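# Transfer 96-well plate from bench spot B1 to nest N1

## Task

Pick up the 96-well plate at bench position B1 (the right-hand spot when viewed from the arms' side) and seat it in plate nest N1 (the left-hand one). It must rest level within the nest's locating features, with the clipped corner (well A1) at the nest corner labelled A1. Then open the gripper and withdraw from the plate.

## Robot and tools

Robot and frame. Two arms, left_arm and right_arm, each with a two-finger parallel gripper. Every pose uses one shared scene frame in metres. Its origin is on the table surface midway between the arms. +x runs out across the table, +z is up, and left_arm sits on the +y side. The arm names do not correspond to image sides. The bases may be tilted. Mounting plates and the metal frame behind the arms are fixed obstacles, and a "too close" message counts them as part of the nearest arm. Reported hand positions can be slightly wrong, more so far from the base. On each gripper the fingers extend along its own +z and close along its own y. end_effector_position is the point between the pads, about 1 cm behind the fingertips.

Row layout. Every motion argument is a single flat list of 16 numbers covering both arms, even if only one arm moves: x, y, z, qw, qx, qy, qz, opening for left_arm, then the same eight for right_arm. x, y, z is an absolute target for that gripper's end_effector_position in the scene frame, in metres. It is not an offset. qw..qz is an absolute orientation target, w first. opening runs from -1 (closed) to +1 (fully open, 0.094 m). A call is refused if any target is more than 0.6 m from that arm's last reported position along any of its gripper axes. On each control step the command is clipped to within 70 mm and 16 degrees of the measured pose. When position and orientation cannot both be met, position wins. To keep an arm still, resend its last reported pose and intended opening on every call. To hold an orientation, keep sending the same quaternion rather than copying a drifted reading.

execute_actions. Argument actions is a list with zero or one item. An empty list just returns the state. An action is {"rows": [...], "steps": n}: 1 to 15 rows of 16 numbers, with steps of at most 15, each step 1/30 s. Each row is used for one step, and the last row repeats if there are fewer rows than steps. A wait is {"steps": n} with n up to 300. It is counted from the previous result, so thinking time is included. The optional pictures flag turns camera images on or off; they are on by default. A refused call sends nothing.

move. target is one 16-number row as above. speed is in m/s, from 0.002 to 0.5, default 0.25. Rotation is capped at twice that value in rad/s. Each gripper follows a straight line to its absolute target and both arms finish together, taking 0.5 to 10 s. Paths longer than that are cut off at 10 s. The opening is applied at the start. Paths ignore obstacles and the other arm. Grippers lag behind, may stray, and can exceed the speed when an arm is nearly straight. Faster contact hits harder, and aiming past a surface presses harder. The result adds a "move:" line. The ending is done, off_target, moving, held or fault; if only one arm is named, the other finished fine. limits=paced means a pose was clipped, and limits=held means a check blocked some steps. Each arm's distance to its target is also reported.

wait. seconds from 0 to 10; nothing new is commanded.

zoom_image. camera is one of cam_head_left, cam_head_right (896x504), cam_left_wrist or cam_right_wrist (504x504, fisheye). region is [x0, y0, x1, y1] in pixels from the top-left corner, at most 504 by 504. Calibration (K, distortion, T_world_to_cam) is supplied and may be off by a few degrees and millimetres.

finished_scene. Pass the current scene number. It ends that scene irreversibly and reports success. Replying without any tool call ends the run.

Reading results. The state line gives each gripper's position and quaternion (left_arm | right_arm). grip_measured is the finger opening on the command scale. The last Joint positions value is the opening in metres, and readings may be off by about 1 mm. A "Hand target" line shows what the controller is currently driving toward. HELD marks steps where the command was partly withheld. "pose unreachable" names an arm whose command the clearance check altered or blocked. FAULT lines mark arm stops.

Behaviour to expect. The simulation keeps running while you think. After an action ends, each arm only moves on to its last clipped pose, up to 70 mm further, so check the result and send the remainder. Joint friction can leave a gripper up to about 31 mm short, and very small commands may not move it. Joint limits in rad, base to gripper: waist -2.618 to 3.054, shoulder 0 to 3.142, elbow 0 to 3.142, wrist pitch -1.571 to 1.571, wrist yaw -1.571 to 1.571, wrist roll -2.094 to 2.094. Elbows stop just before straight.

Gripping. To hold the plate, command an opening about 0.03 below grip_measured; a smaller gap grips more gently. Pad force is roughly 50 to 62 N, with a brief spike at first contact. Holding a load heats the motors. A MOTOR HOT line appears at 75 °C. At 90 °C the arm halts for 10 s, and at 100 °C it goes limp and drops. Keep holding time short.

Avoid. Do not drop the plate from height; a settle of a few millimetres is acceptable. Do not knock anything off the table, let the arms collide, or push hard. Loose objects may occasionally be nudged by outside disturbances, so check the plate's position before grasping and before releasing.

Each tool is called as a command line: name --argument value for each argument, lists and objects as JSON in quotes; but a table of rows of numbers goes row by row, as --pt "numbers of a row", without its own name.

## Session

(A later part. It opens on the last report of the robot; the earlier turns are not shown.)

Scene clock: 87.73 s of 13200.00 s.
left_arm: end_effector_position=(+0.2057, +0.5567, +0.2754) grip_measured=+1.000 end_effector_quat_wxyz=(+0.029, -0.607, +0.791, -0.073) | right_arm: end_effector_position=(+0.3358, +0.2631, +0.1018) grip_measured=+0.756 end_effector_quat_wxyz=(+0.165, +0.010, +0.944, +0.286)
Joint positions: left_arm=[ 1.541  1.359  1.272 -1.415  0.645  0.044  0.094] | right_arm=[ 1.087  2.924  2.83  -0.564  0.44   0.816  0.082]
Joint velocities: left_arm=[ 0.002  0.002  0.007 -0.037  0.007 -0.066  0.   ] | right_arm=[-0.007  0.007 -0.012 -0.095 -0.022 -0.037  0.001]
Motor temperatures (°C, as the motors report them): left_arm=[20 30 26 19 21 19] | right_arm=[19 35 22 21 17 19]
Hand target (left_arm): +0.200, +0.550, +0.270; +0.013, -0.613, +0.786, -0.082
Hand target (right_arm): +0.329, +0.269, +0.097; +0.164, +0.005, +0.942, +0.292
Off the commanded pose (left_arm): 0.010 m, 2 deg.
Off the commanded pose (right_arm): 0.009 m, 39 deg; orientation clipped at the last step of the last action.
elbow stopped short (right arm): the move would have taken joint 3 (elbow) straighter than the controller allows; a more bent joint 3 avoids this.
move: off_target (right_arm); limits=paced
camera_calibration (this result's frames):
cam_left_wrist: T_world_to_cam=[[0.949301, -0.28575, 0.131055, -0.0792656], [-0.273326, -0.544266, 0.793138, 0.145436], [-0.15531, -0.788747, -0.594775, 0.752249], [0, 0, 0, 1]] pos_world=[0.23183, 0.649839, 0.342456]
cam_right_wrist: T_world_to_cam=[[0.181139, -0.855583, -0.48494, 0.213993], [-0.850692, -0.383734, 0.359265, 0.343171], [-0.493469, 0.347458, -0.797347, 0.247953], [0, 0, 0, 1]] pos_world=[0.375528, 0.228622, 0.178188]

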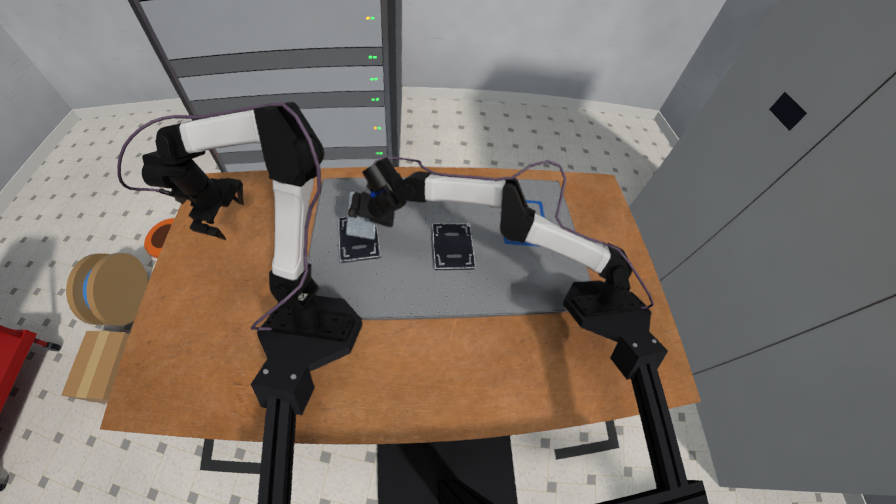

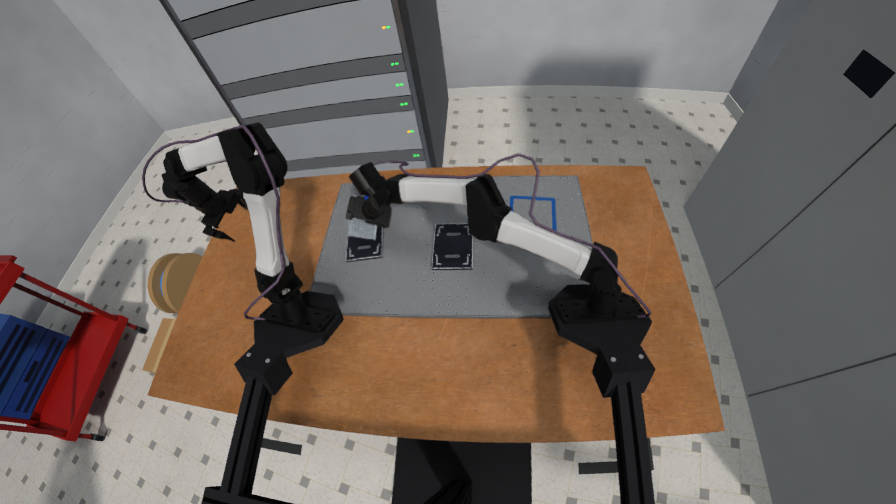

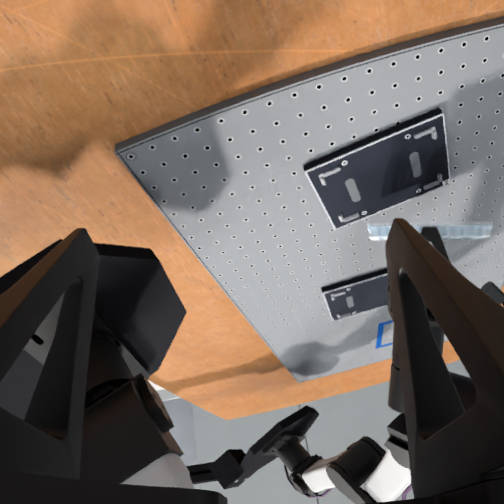

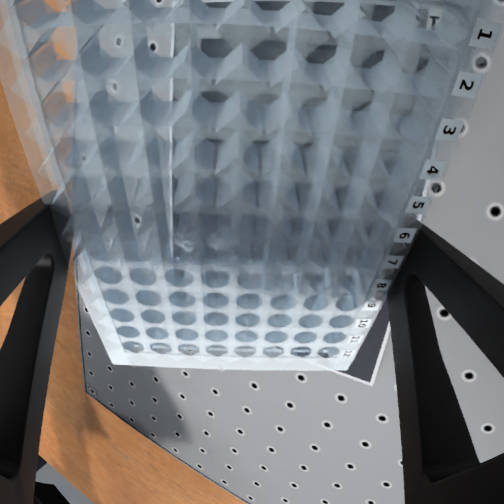

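move --target '[0.2,0.55,0.27,0.013,-0.613,0.786,-0.082,1,0.33,0.11,0.09,0,0,1,0,0.72]' --speed 0.12

move --target '[0.2,0.55,0.27,0.013,-0.613,0.786,-0.082,1,0.325,0.11,0.02,0,0,1,0,0.72]' --speed 0.03

Scene clock: 93.37 s of 13200.00 s.
left_arm: end_effector_position=(+0.2057, +0.5567, +0.2754) grip_measured=+1.000 end_effector_quat_wxyz=(+0.029, -0.607, +0.791, -0.073) | right_arm: end_effector_position=(+0.3157, +0.1142, +0.0822) grip_measured=+0.756 end_effector_quat_wxyz=(+0.013, -0.015, +0.999, +0.031)
Joint positions: left_arm=[ 1.541  1.359  1.272 -1.415  0.645  0.044  0.094] | right_arm=[ 1.011  2.806  2.83  -1.323  0.464  0.996  0.082]
Joint velocities: left_arm=[ 0.007 -0.002  0.012  0.007 -0.081  0.007  0.   ] | right_arm=[ 0.007 -0.007 -0.007 -0.037 -0.037 -0.007 -0.   ]
Motor temperatures (°C, as the motors report them): left_arm=[20 29 26 19 21 19] | right_arm=[19 40 22 22 17 19]
Hand target (left_arm): +0.200, +0.550, +0.270; +0.013, -0.613, +0.786, -0.082
Hand target (right_arm): +0.330, +0.109, +0.092; +0.022, -0.000, +0.999, +0.035
Off the commanded pose (left_arm): 0.010 m, 2 deg.
Off the commanded pose (right_arm): 0.017 m, 4 deg.
elbow stopped short (right arm): the move would have taken joint 3 (elbow) straighter than the controller allows; a more bent joint 3 avoids this.
move: off_target (right_arm)
camera_calibration (this result's frames):
cam_left_wrist: T_world_to_cam=[[0.949301, -0.28575, 0.131055, -0.0792656], [-0.273326, -0.544266, 0.793138, 0.145436], [-0.15531, -0.788747, -0.594775, 0.752249], [0, 0, 0, 1]] pos_world=[0.23183, 0.649839, 0.342456]
cam_right_wrist: T_world_to_cam=[[0.150475, -0.987981, -0.0353573, 0.0686106], [-0.667547, -0.127921, 0.733496, 0.158231], [-0.729203, -0.0867701, -0.678773, 0.388424], [0, 0, 0, 1]] pos_world=[0.378543, 0.121731, 0.150016]

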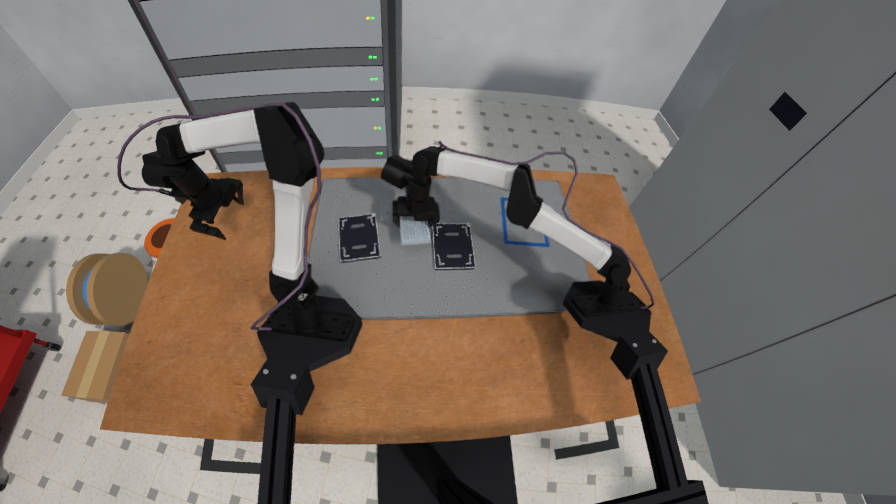

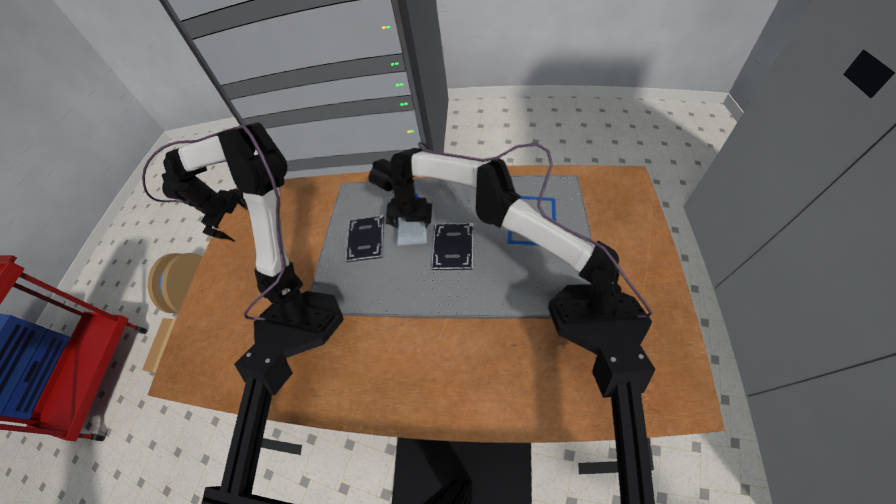

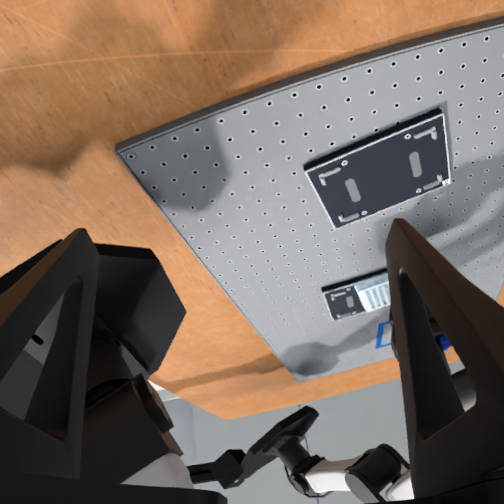

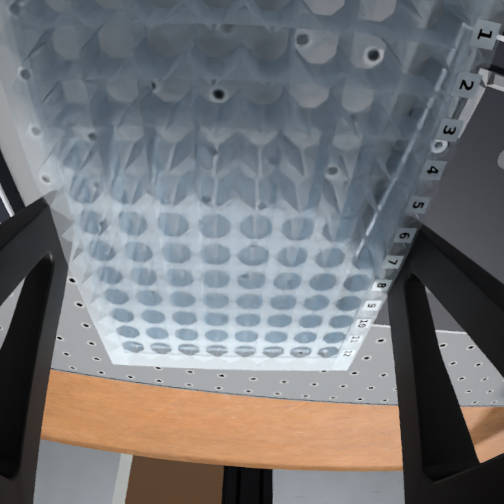

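Scene clock: 95.77 s of 13200.00 s.
left_arm: end_effector_position=(+0.2057, +0.5567, +0.2754) grip_measured=+1.000 end_effector_quat_wxyz=(+0.029, -0.607, +0.791, -0.073) | right_arm: end_effector_position=(+0.3224, +0.1090, +0.0318) grip_measured=+0.756 end_effector_quat_wxyz=(+0.014, -0.003, +1.000, +0.019)
Joint positions: left_arm=[ 1.541  1.359  1.272 -1.415  0.645  0.044  0.094] | right_arm=[ 0.959  2.888  2.83  -1.238  0.464  0.974  0.082]
Joint velocities: left_arm=[-0.022  0.002  0.007  0.051 -0.022 -0.007  0.   ] | right_arm=[ 0.017  0.002  0.012 -0.022  0.037  0.007 -0.   ]
Motor temperatures (°C, as the motors report them): left_arm=[20 28 26 19 21 19] | right_arm=[20 40 23 22 17 19]
Hand target (left_arm): +0.200, +0.550, +0.270; +0.013, -0.613, +0.786, -0.082
Hand target (right_arm): +0.324, +0.108, +0.020; +0.012, +0.000, +1.000, +0.020
Off the commanded pose (left_arm): 0.010 m, 2 deg.
Off the commanded pose (right_arm): 0.012 m, 3 deg.
elbow stopped short (right arm): the move would have taken joint 3 (elbow) straighter than the controller allows; a more bent joint 3 avoids this.
move: off_target (right_arm)
camera_calibration (this result's frames):
cam_left_wrist: T_world_to_cam=[[0.949301, -0.28575, 0.131055, -0.0792656], [-0.273326, -0.544266, 0.793138, 0.145436], [-0.15531, -0.788747, -0.594775, 0.752249], [0, 0, 0, 1]] pos_world=[0.23183, 0.649839, 0.342456]
cam_right_wrist: T_world_to_cam=[[0.125647, -0.992, -0.0122299, 0.0683724], [-0.670449, -0.0939926, 0.735978, 0.196182], [-0.731239, -0.0842737, -0.676895, 0.358986], [0, 0, 0, 1]] pos_world=[0.385444, 0.116518, 0.0994462]

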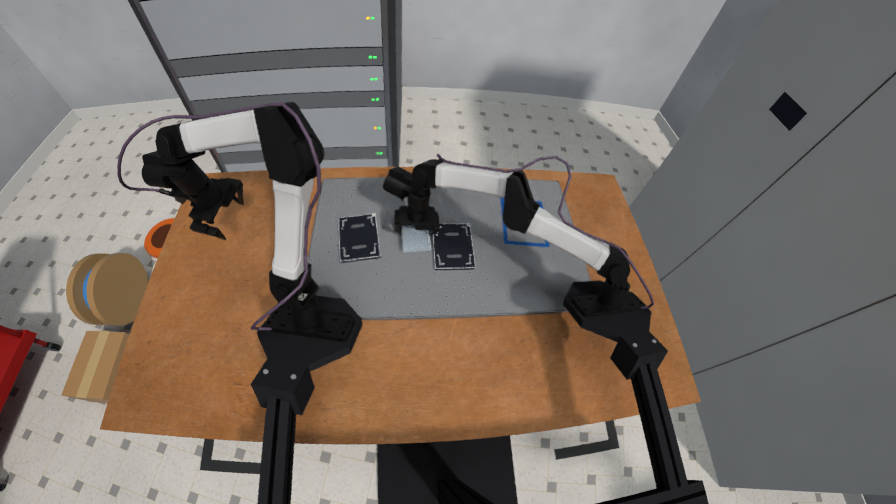

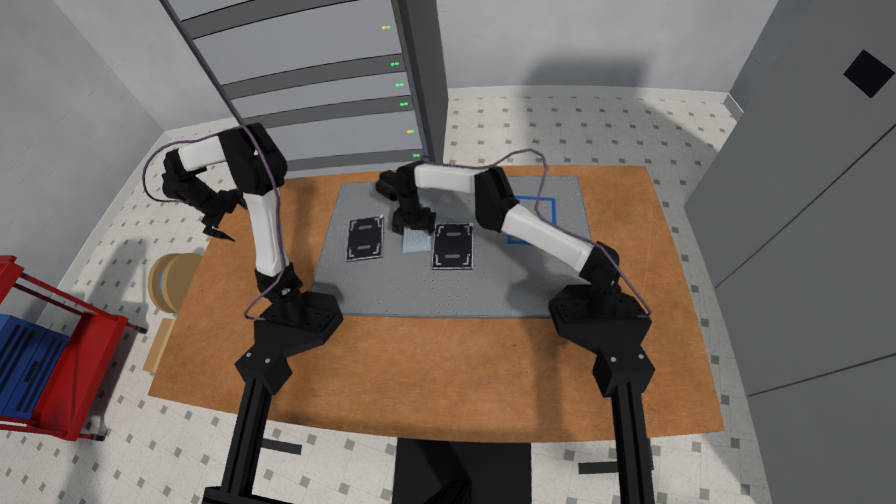

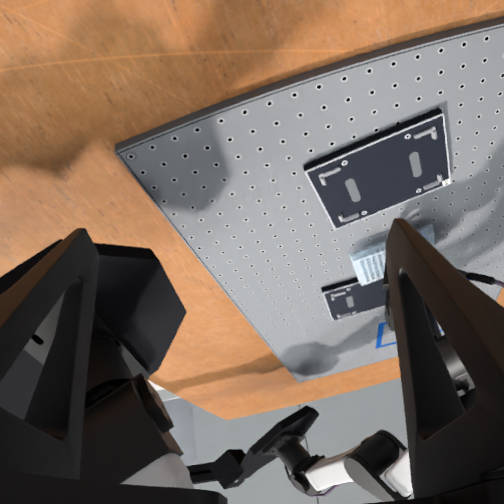

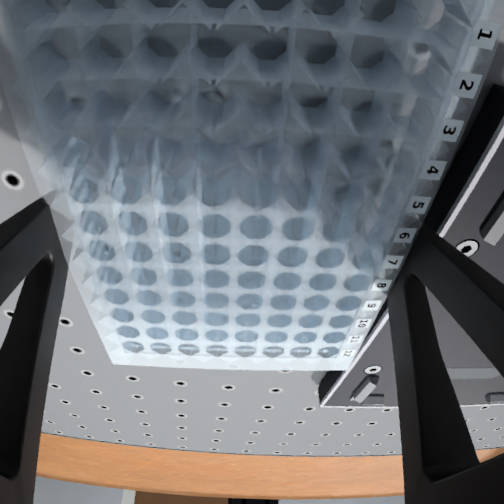

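move --target '[0.2,0.55,0.27,0.013,-0.613,0.786,-0.082,1,0.30,0.15,0.035,0,0,1,0,0.72]' --speed 0.03

move --target '[0.2,0.55,0.27,0.013,-0.613,0.786,-0.082,1,0.30,0.15,0.012,0,0,1,0,0.72]' --speed 0.015

Scene clock: 100.27 s of 13200.00 s.
left_arm: end_effector_position=(+0.2057, +0.5567, +0.2754) grip_measured=+1.000 end_effector_quat_wxyz=(+0.029, -0.607, +0.791, -0.073) | right_arm: end_effector_position=(+0.3041, +0.1442, +0.0398) grip_measured=+0.756 end_effector_quat_wxyz=(+0.031, -0.002, +0.998, +0.061)
Joint positions: left_arm=[ 1.541  1.359  1.272 -1.415  0.645  0.044  0.094] | right_arm=[ 1.015  2.905  2.83  -1.148  0.464  0.991  0.082]
Joint velocities: left_arm=[-0.012  0.012 -0.007 -0.037  0.022 -0.037  0.   ] | right_arm=[-0.007 -0.017  0.002  0.037 -0.051  0.007 -0.001]
Motor temperatures (°C, as the motors report them): left_arm=[20 27 26 19 21 19] | right_arm=[20 42 23 22 17 19]
Hand target (left_arm): +0.200, +0.550, +0.270; +0.013, -0.613, +0.786, -0.082
Hand target (right_arm): +0.299, +0.149, +0.035; +0.035, -0.000, +0.997, +0.064
Off the commanded pose (left_arm): 0.010 m, 2 deg.
Off the commanded pose (right_arm): 0.009 m, 8 deg.
elbow stopped short (right arm): the move would have taken joint 3 (elbow) straighter than the controller allows; a more bent joint 3 avoids this.
move: off_target (right_arm)
camera_calibration (this result's frames):
cam_left_wrist: T_world_to_cam=[[0.949301, -0.28575, 0.131055, -0.0792656], [-0.273326, -0.544266, 0.793138, 0.145436], [-0.15531, -0.788747, -0.594775, 0.752249], [0, 0, 0, 1]] pos_world=[0.23183, 0.649839, 0.342456]
cam_right_wrist: T_world_to_cam=[[0.127393, -0.987645, -0.091256, 0.10762], [-0.695369, -0.154541, 0.70184, 0.19887], [-0.707272, -0.0259525, -0.706465, 0.339454], [0, 0, 0, 1]] pos_world=[0.364664, 0.145834, 0.110058]

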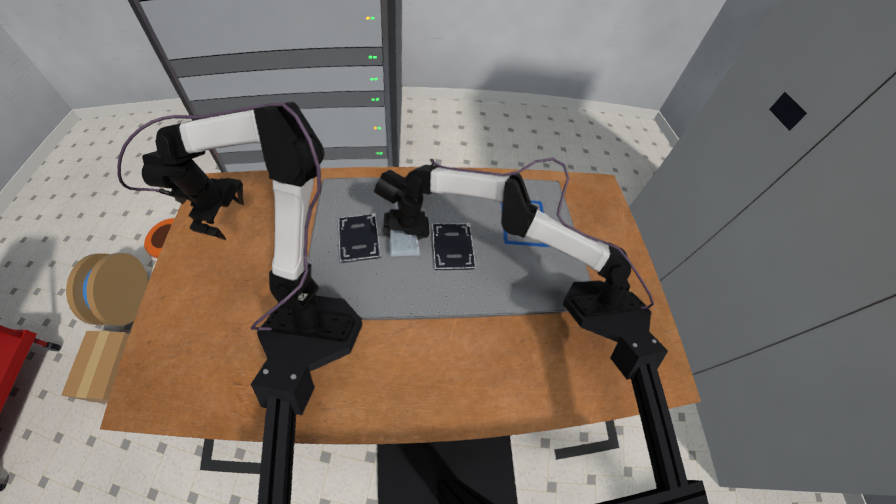

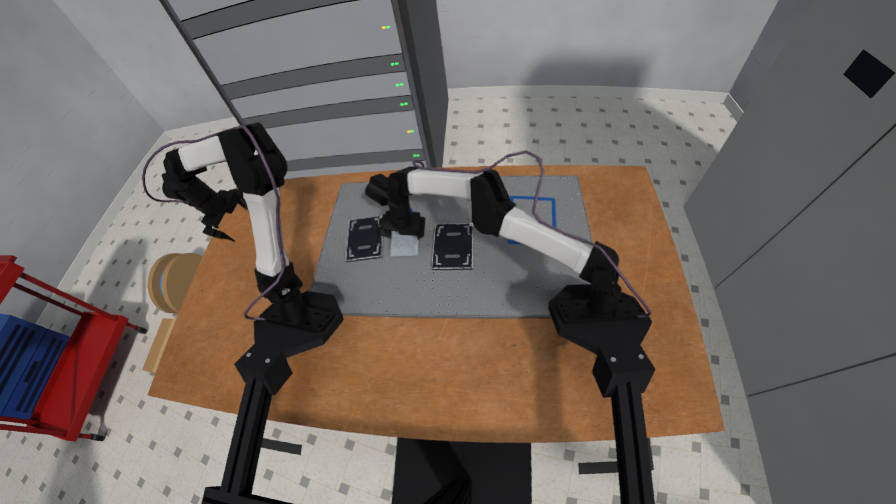

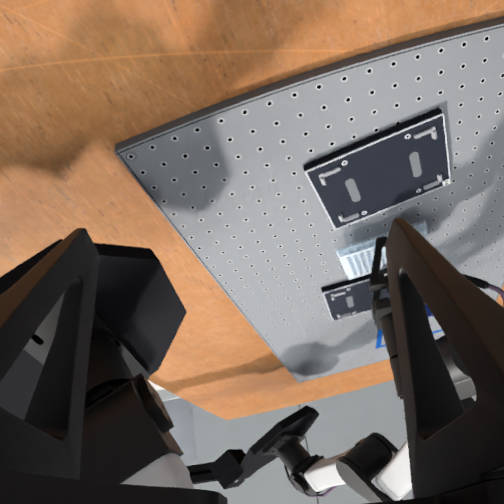

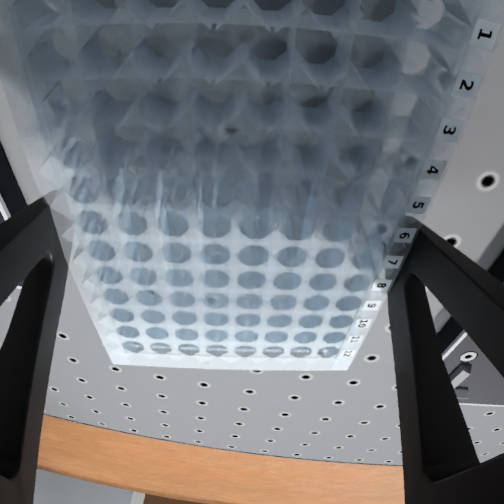

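Scene clock: 105.10 s of 13200.00 s.
left_arm: end_effector_position=(+0.2057, +0.5567, +0.2754) grip_measured=+1.000 end_effector_quat_wxyz=(+0.029, -0.607, +0.791, -0.073) | right_arm: end_effector_position=(+0.2999, +0.1500, +0.0272) grip_measured=+0.756 end_effector_quat_wxyz=(+0.035, -0.000, +0.997, +0.067)
Joint positions: left_arm=[ 1.541  1.359  1.272 -1.415  0.645  0.044  0.094] | right_arm=[ 1.015  2.934  2.83  -1.105  0.464  0.988  0.082]
Joint velocities: left_arm=[ 0.002 -0.002  0.007  0.007 -0.095  0.022  0.   ] | right_arm=[-0.002 -0.002  0.002 -0.007 -0.022  0.037  0.   ]
Motor temperatures (°C, as the motors report them): left_arm=[20 27 26 19 21 19] | right_arm=[21 43 23 22 17 19]
Hand target (left_arm): +0.200, +0.550, +0.270; +0.013, -0.613, +0.786, -0.082
Hand target (right_arm): +0.299, +0.148, +0.012; +0.034, +0.000, +0.997, +0.063
Off the commanded pose (left_arm): 0.010 m, 2 deg.
Off the commanded pose (right_arm): 0.015 m, 9 deg.
elbow stopped short (right arm): the move would have taken joint 3 (elbow) straighter than the controller allows; a more bent joint 3 avoids this.
move: off_target (right_arm)
camera_calibration (this result's frames):
cam_left_wrist: T_world_to_cam=[[0.949301, -0.28575, 0.131055, -0.0792656], [-0.273326, -0.544266, 0.793138, 0.145436], [-0.15531, -0.788747, -0.594775, 0.752249], [0, 0, 0, 1]] pos_world=[0.23183, 0.649839, 0.342456]
cam_right_wrist: T_world_to_cam=[[0.124252, -0.987084, -0.101124, 0.113898], [-0.700452, -0.15944, 0.695662, 0.20817], [-0.702801, -0.0156052, -0.711216, 0.324918], [0, 0, 0, 1]] pos_world=[0.360013, 0.150688, 0.0977886]

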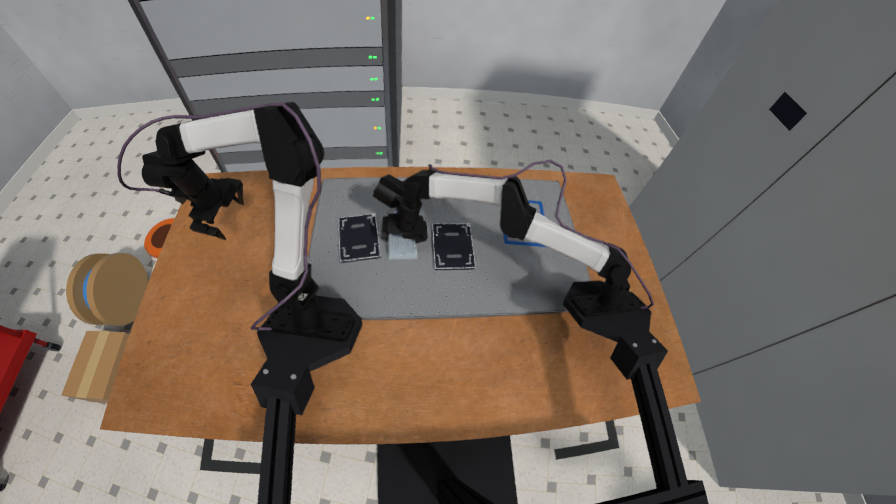

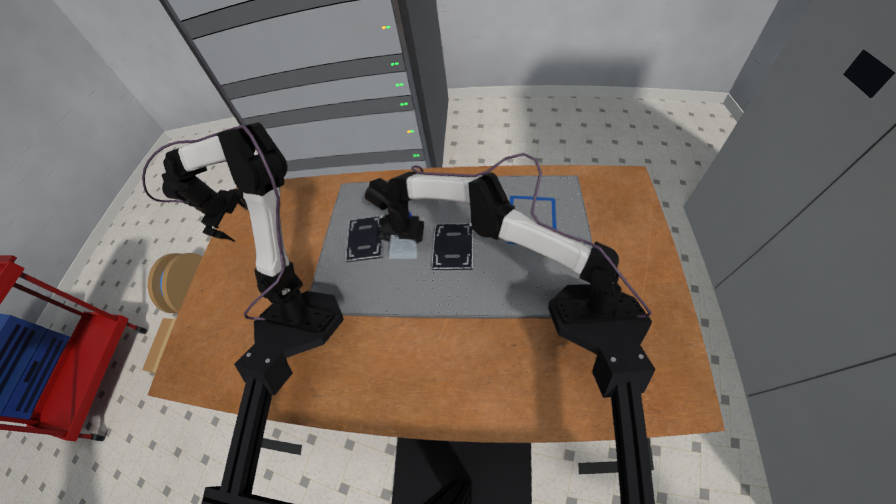

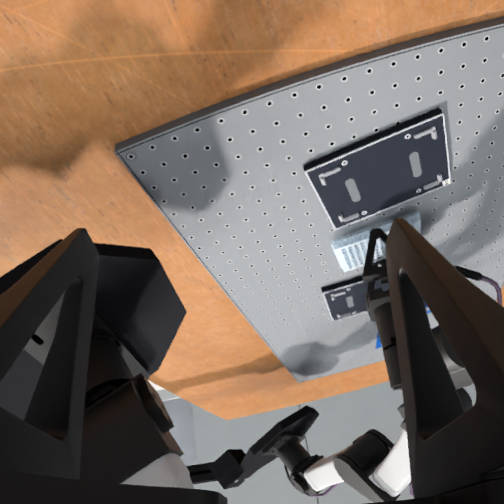

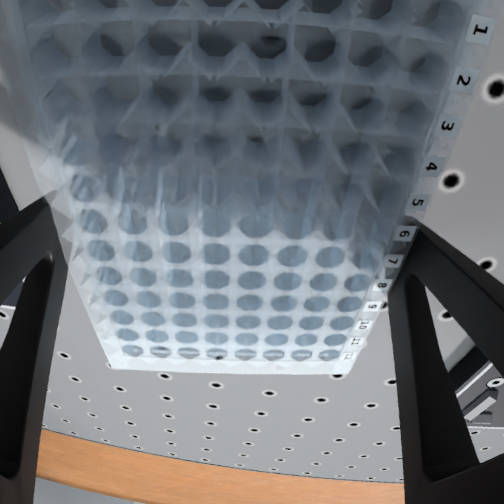

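move --target '[0.2,0.55,0.27,0.013,-0.613,0.786,-0.082,1,0.30,0.15,0.018,0.035,0,0.997,0.067,1]'

move --target '[0.2,0.55,0.27,0.013,-0.613,0.786,-0.082,1,0.30,0.14,0.11,0.035,0,0.997,0.067,1]' --speed 0.08

move --target '[0.2,0.55,0.27,0.013,-0.613,0.786,-0.082,1,0.3,-0.3,0.2,0,0,1,0,1]'

move --target '[0.38,0.15,0.18,0,0,1,0,1,0.3,-0.3,0.2,0,0,1,0,1]'

Scene clock: 108.97 s of 13200.00 s.
left_arm: end_effector_position=(+0.2057, +0.5567, +0.2754) grip_measured=+1.000 end_effector_quat_wxyz=(+0.029, -0.607, +0.791, -0.073) | right_arm: end_effector_position=(+0.3014, +0.1523, +0.0276) grip_measured=+1.000 end_effector_quat_wxyz=(+0.037, +0.002, +0.997, +0.071)
Joint positions: left_arm=[ 1.541  1.359  1.272 -1.415  0.645  0.044  0.094] | right_arm=[ 1.015  2.934  2.83  -1.093  0.464  0.988  0.094]
Joint velocities: left_arm=[-0.002  0.002 -0.012  0.051  0.051  0.007  0.   ] | right_arm=[-0.012 -0.017 -0.007  0.066 -0.037  0.007  0.   ]
Motor temperatures (°C, as the motors report them): left_arm=[20 26 25 19 21 19] | right_arm=[21 44 24 22 17 19]
Hand target (left_arm): +0.200, +0.550, +0.270; +0.013, -0.613, +0.786, -0.082
Hand target (right_arm): +0.300, +0.150, +0.018; +0.035, +0.000, +0.997, +0.066
Off the commanded pose (left_arm): 0.010 m, 2 deg.
Off the commanded pose (right_arm): 0.010 m, 1 deg.
After step 90, 0.17 s passed at rest.
move: done
camera_calibration (this result's frames):
cam_left_wrist: T_world_to_cam=[[0.949301, -0.28575, 0.131055, -0.0792656], [-0.273326, -0.544266, 0.793138, 0.145436], [-0.15531, -0.788747, -0.594775, 0.752249], [0, 0, 0, 1]] pos_world=[0.23183, 0.649839, 0.342456]
cam_right_wrist: T_world_to_cam=[[0.119303, -0.986761, -0.109862, 0.117695], [-0.704991, -0.162107, 0.690441, 0.211217], [-0.69911, -0.00491994, -0.714998, 0.32369], [0, 0, 0, 1]] pos_world=[0.36116, 0.151969, 0.0985348]

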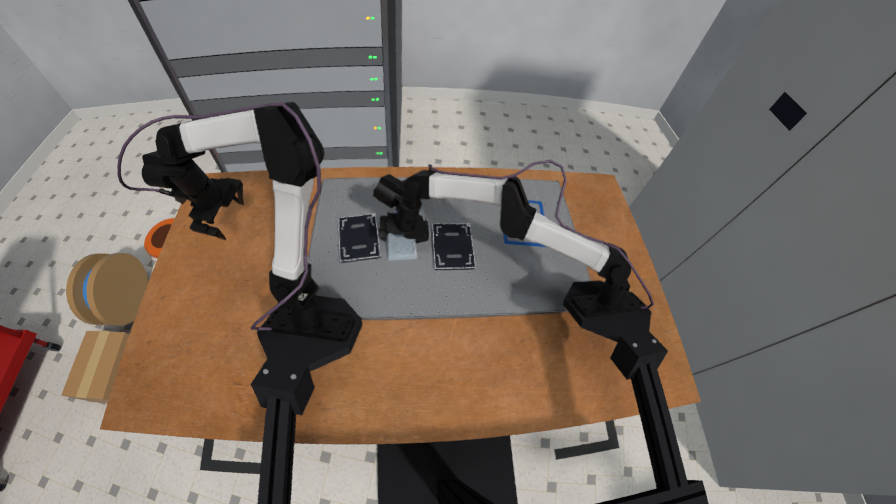

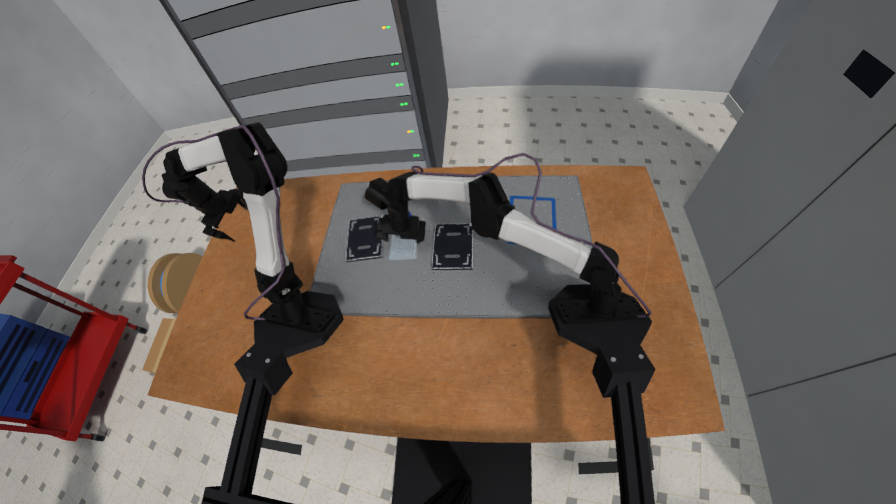

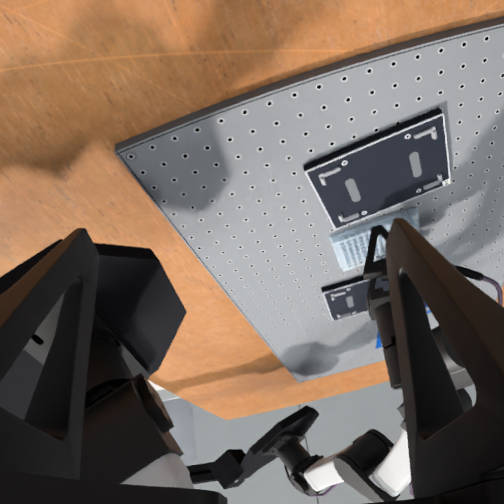

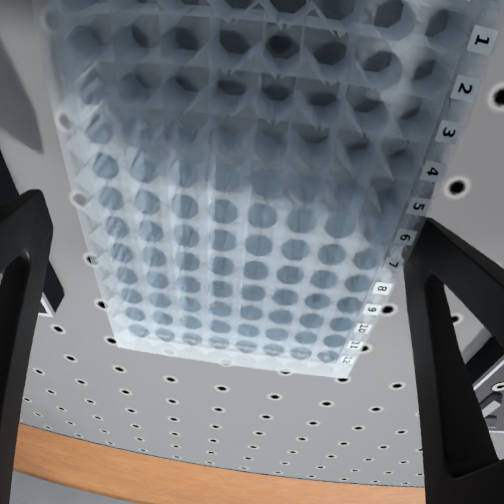

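Scene clock: 110.50 s of 13200.00 s.
left_arm: end_effector_position=(+0.2057, +0.5567, +0.2754) grip_measured=+1.000 end_effector_quat_wxyz=(+0.029, -0.607, +0.791, -0.073) | right_arm: end_effector_position=(+0.3018, +0.1445, +0.1064) grip_measured=+1.000 end_effector_quat_wxyz=(+0.034, +0.001, +0.997, +0.073)
Joint positions: left_arm=[ 1.541  1.359  1.272 -1.415  0.645  0.044  0.094] | right_arm=[ 1.074  2.792  2.83  -1.262  0.478  1.047  0.094]
Joint velocities: left_arm=[-0.002  0.002 -0.002 -0.007 -0.066  0.037  0.   ] | right_arm=[ 0.002 -0.002 -0.002  0.037 -0.095  0.007  0.   ]
Motor temperatures (°C, as the motors report them): left_arm=[20 26 25 19 21 19] | right_arm=[21 45 24 22 17 19]
Hand target (left_arm): +0.200, +0.550, +0.270; +0.013, -0.613, +0.786, -0.082
Hand target (right_arm): +0.301, +0.141, +0.110; +0.035, -0.000, +0.997, +0.067
Off the commanded pose (left_arm): 0.010 m, 2 deg.
Off the commanded pose (right_arm): 0.006 m, 1 deg.
move: done
camera_calibration (this result's frames):
cam_left_wrist: T_world_to_cam=[[0.949301, -0.28575, 0.131055, -0.0792656], [-0.273326, -0.544266, 0.793138, 0.145436], [-0.15531, -0.788747, -0.594775, 0.752249], [0, 0, 0, 1]] pos_world=[0.23183, 0.649839, 0.342456]
cam_right_wrist: T_world_to_cam=[[0.122432, -0.985958, -0.113569, 0.117958], [-0.700546, -0.166909, 0.693814, 0.154867], [-0.703027, -0.00538517, -0.711143, 0.381118], [0, 0, 0, 1]] pos_world=[0.361985, 0.144203, 0.176977]

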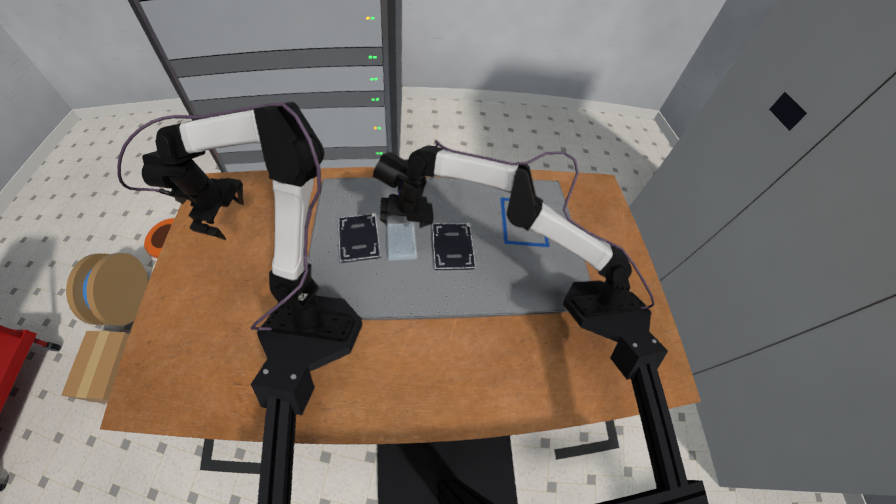

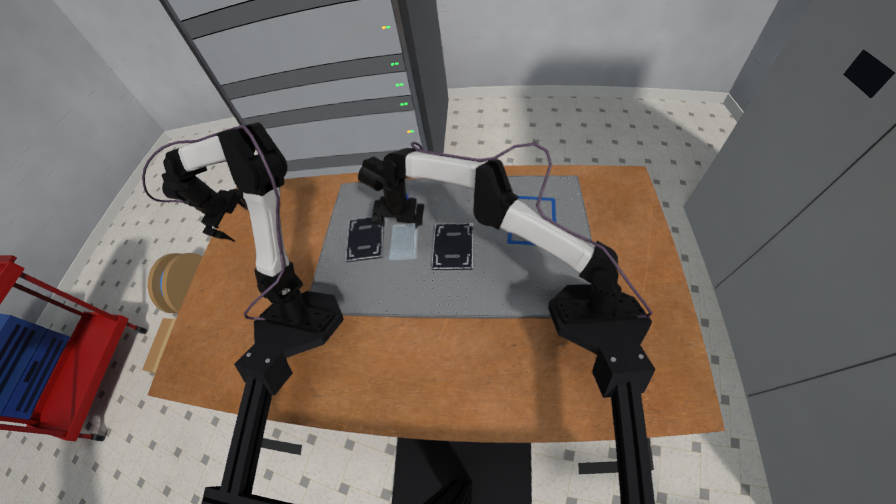

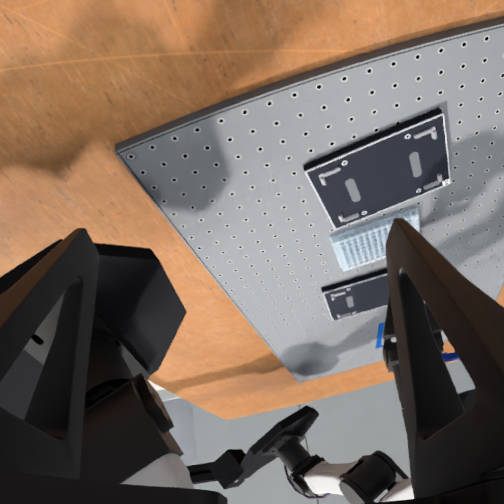

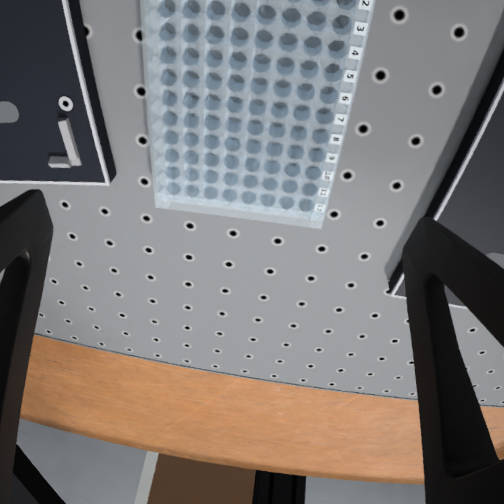

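Scene clock: 113.03 s of 13200.00 s.
left_arm: end_effector_position=(+0.2057, +0.5567, +0.2754) grip_measured=+1.000 end_effector_quat_wxyz=(+0.029, -0.607, +0.791, -0.073) | right_arm: end_effector_position=(+0.3104, -0.2944, +0.2071) grip_measured=+1.000 end_effector_quat_wxyz=(+0.010, +0.005, +1.000, +0.006)
Joint positions: left_arm=[ 1.541  1.359  1.272 -1.415  0.645  0.044  0.094] | right_arm=[ 0.363  1.12   1.025 -1.01   0.259  0.404  0.094]
Joint velocities: left_arm=[ 0.012  0.012 -0.002 -0.037  0.007  0.051  0.   ] | right_arm=[-0.017  0.002  0.017  0.007 -0.051 -0.037  0.   ]
Motor temperatures (°C, as the motors report them): left_arm=[20 26 25 19 21 19] | right_arm=[21 45 24 22 17 19]
Hand target (left_arm): +0.200, +0.550, +0.270; +0.013, -0.613, +0.786, -0.082
Hand target (right_arm): +0.299, -0.299, +0.203; -0.005, +0.002, +1.000, +0.003
Off the commanded pose (left_arm): 0.010 m, 2 deg.
Off the commanded pose (right_arm): 0.014 m, 1 deg.
move: off_target (right_arm)
camera_calibration (this result's frames):
cam_left_wrist: T_world_to_cam=[[0.949301, -0.28575, 0.131055, -0.0792656], [-0.273326, -0.544266, 0.793138, 0.145436], [-0.15531, -0.788747, -0.594775, 0.752249], [0, 0, 0, 1]] pos_world=[0.23183, 0.649839, 0.342456]
cam_right_wrist: T_world_to_cam=[[0.110899, -0.993741, 0.01341, -0.329368], [-0.665835, -0.064275, 0.743325, 0.0269418], [-0.737811, -0.0913631, -0.668796, 0.433099], [0, 0, 0, 1]] pos_world=[0.37401, -0.286006, 0.274045]

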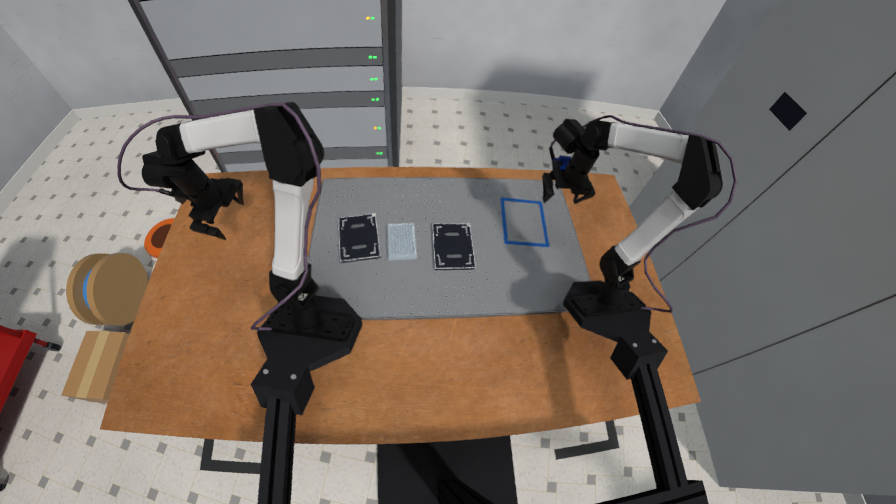

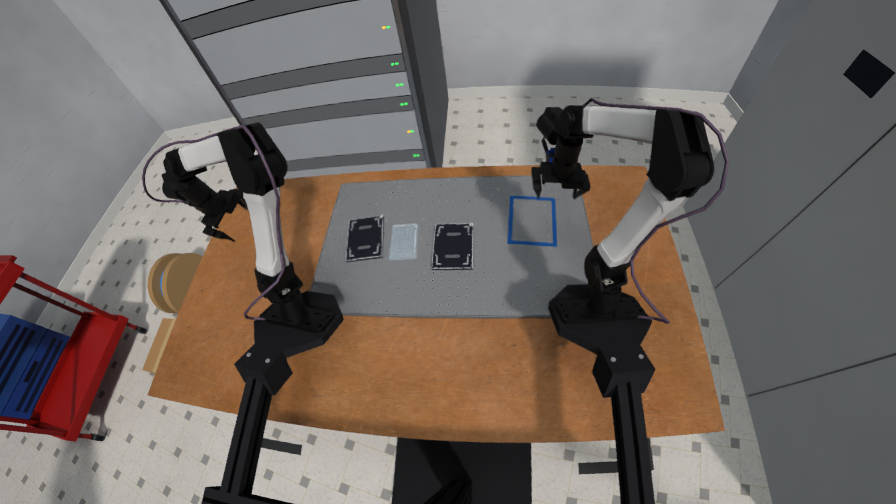

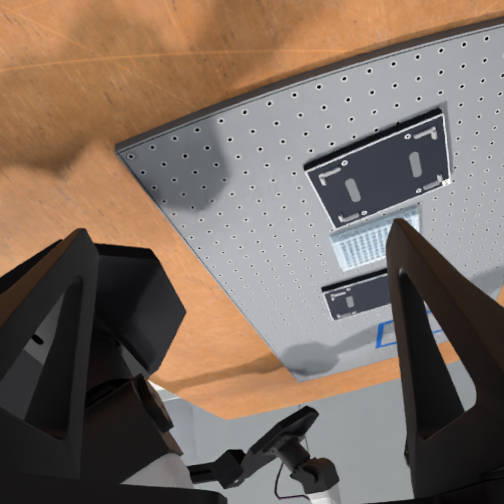

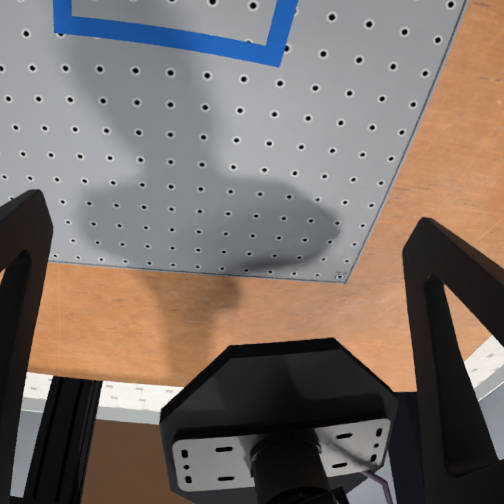

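Scene clock: 116.27 s of 13200.00 s.
left_arm: end_effector_position=(+0.3735, +0.1463, +0.1772) grip_measured=+1.000 end_effector_quat_wxyz=(-0.010, -0.004, +1.000, +0.000) | right_arm: end_effector_position=(+0.3055, -0.2952, +0.2033) grip_measured=+1.000 end_effector_quat_wxyz=(+0.003, -0.001, +1.000, +0.003)
Joint positions: left_arm=[-0.486  1.724  1.639 -1.095 -0.301 -0.62   0.094] | right_arm=[ 0.363  1.12   1.009 -1.009  0.258  0.397  0.094]
Joint velocities: left_arm=[ 0.012 -0.007  0.007  0.037 -0.081  0.007  0.   ] | right_arm=[ 0.012  0.002 -0.002 -0.037 -0.051  0.037  0.   ]
Motor temperatures (°C, as the motors report them): left_arm=[20 26 26 19 21 19] | right_arm=[21 44 23 22 17 19]
Hand target (left_arm): +0.374, +0.146, +0.179; -0.011, +0.005, +1.000, +0.005
Hand target (right_arm): +0.300, -0.300, +0.200; -0.000, +0.000, +1.000, +0.000
Off the commanded pose (left_arm): 0.008 m, 1 deg.
Off the commanded pose (right_arm): 0.008 m, 1 deg.
move: done
camera_calibration (this result's frames):
cam_left_wrist: T_world_to_cam=[[-0.0259779, -0.999441, -0.0210329, 0.152674], [-0.614209, -0.000642412, 0.789143, 0.0943473], [-0.788716, 0.0334189, -0.613849, 0.515879], [0, 0, 0, 1]] pos_world=[0.468797, 0.135409, 0.245429]
cam_right_wrist: T_world_to_cam=[[0.122132, -0.992365, 0.0171701, -0.333439], [-0.655146, -0.0676104, 0.752471, 0.020372], [-0.745565, -0.10315, -0.658402, 0.423706], [0, 0, 0, 1]] pos_world=[0.369971, -0.285811, 0.269365]

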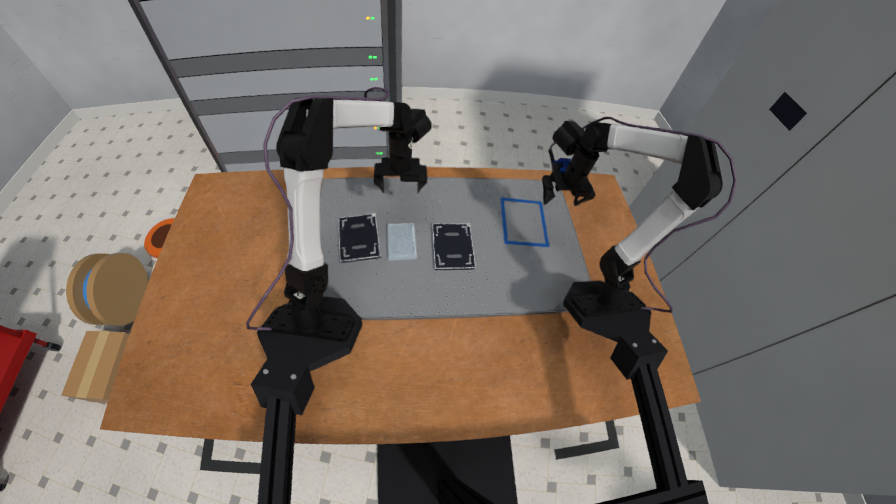

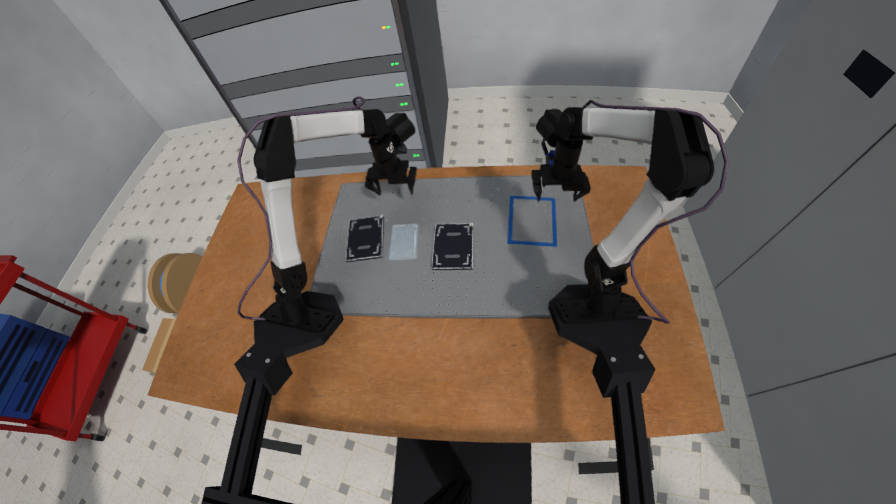

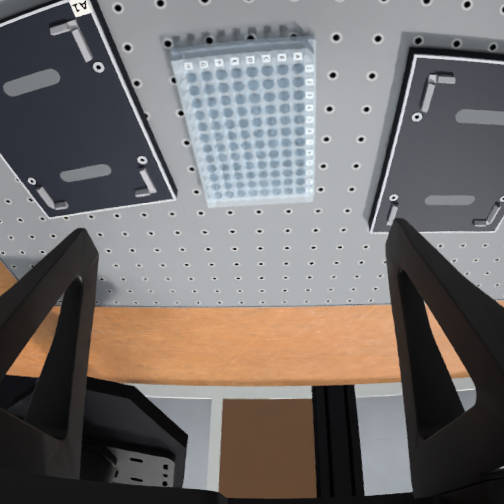

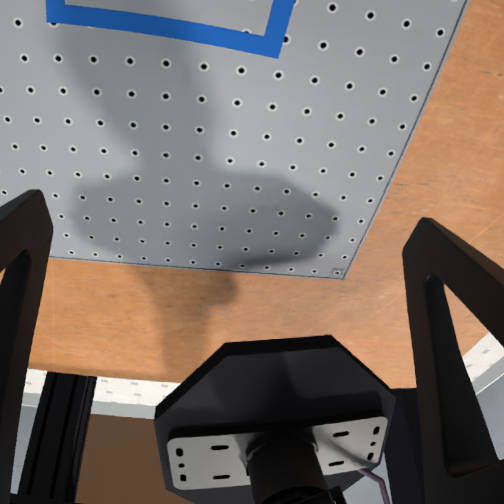

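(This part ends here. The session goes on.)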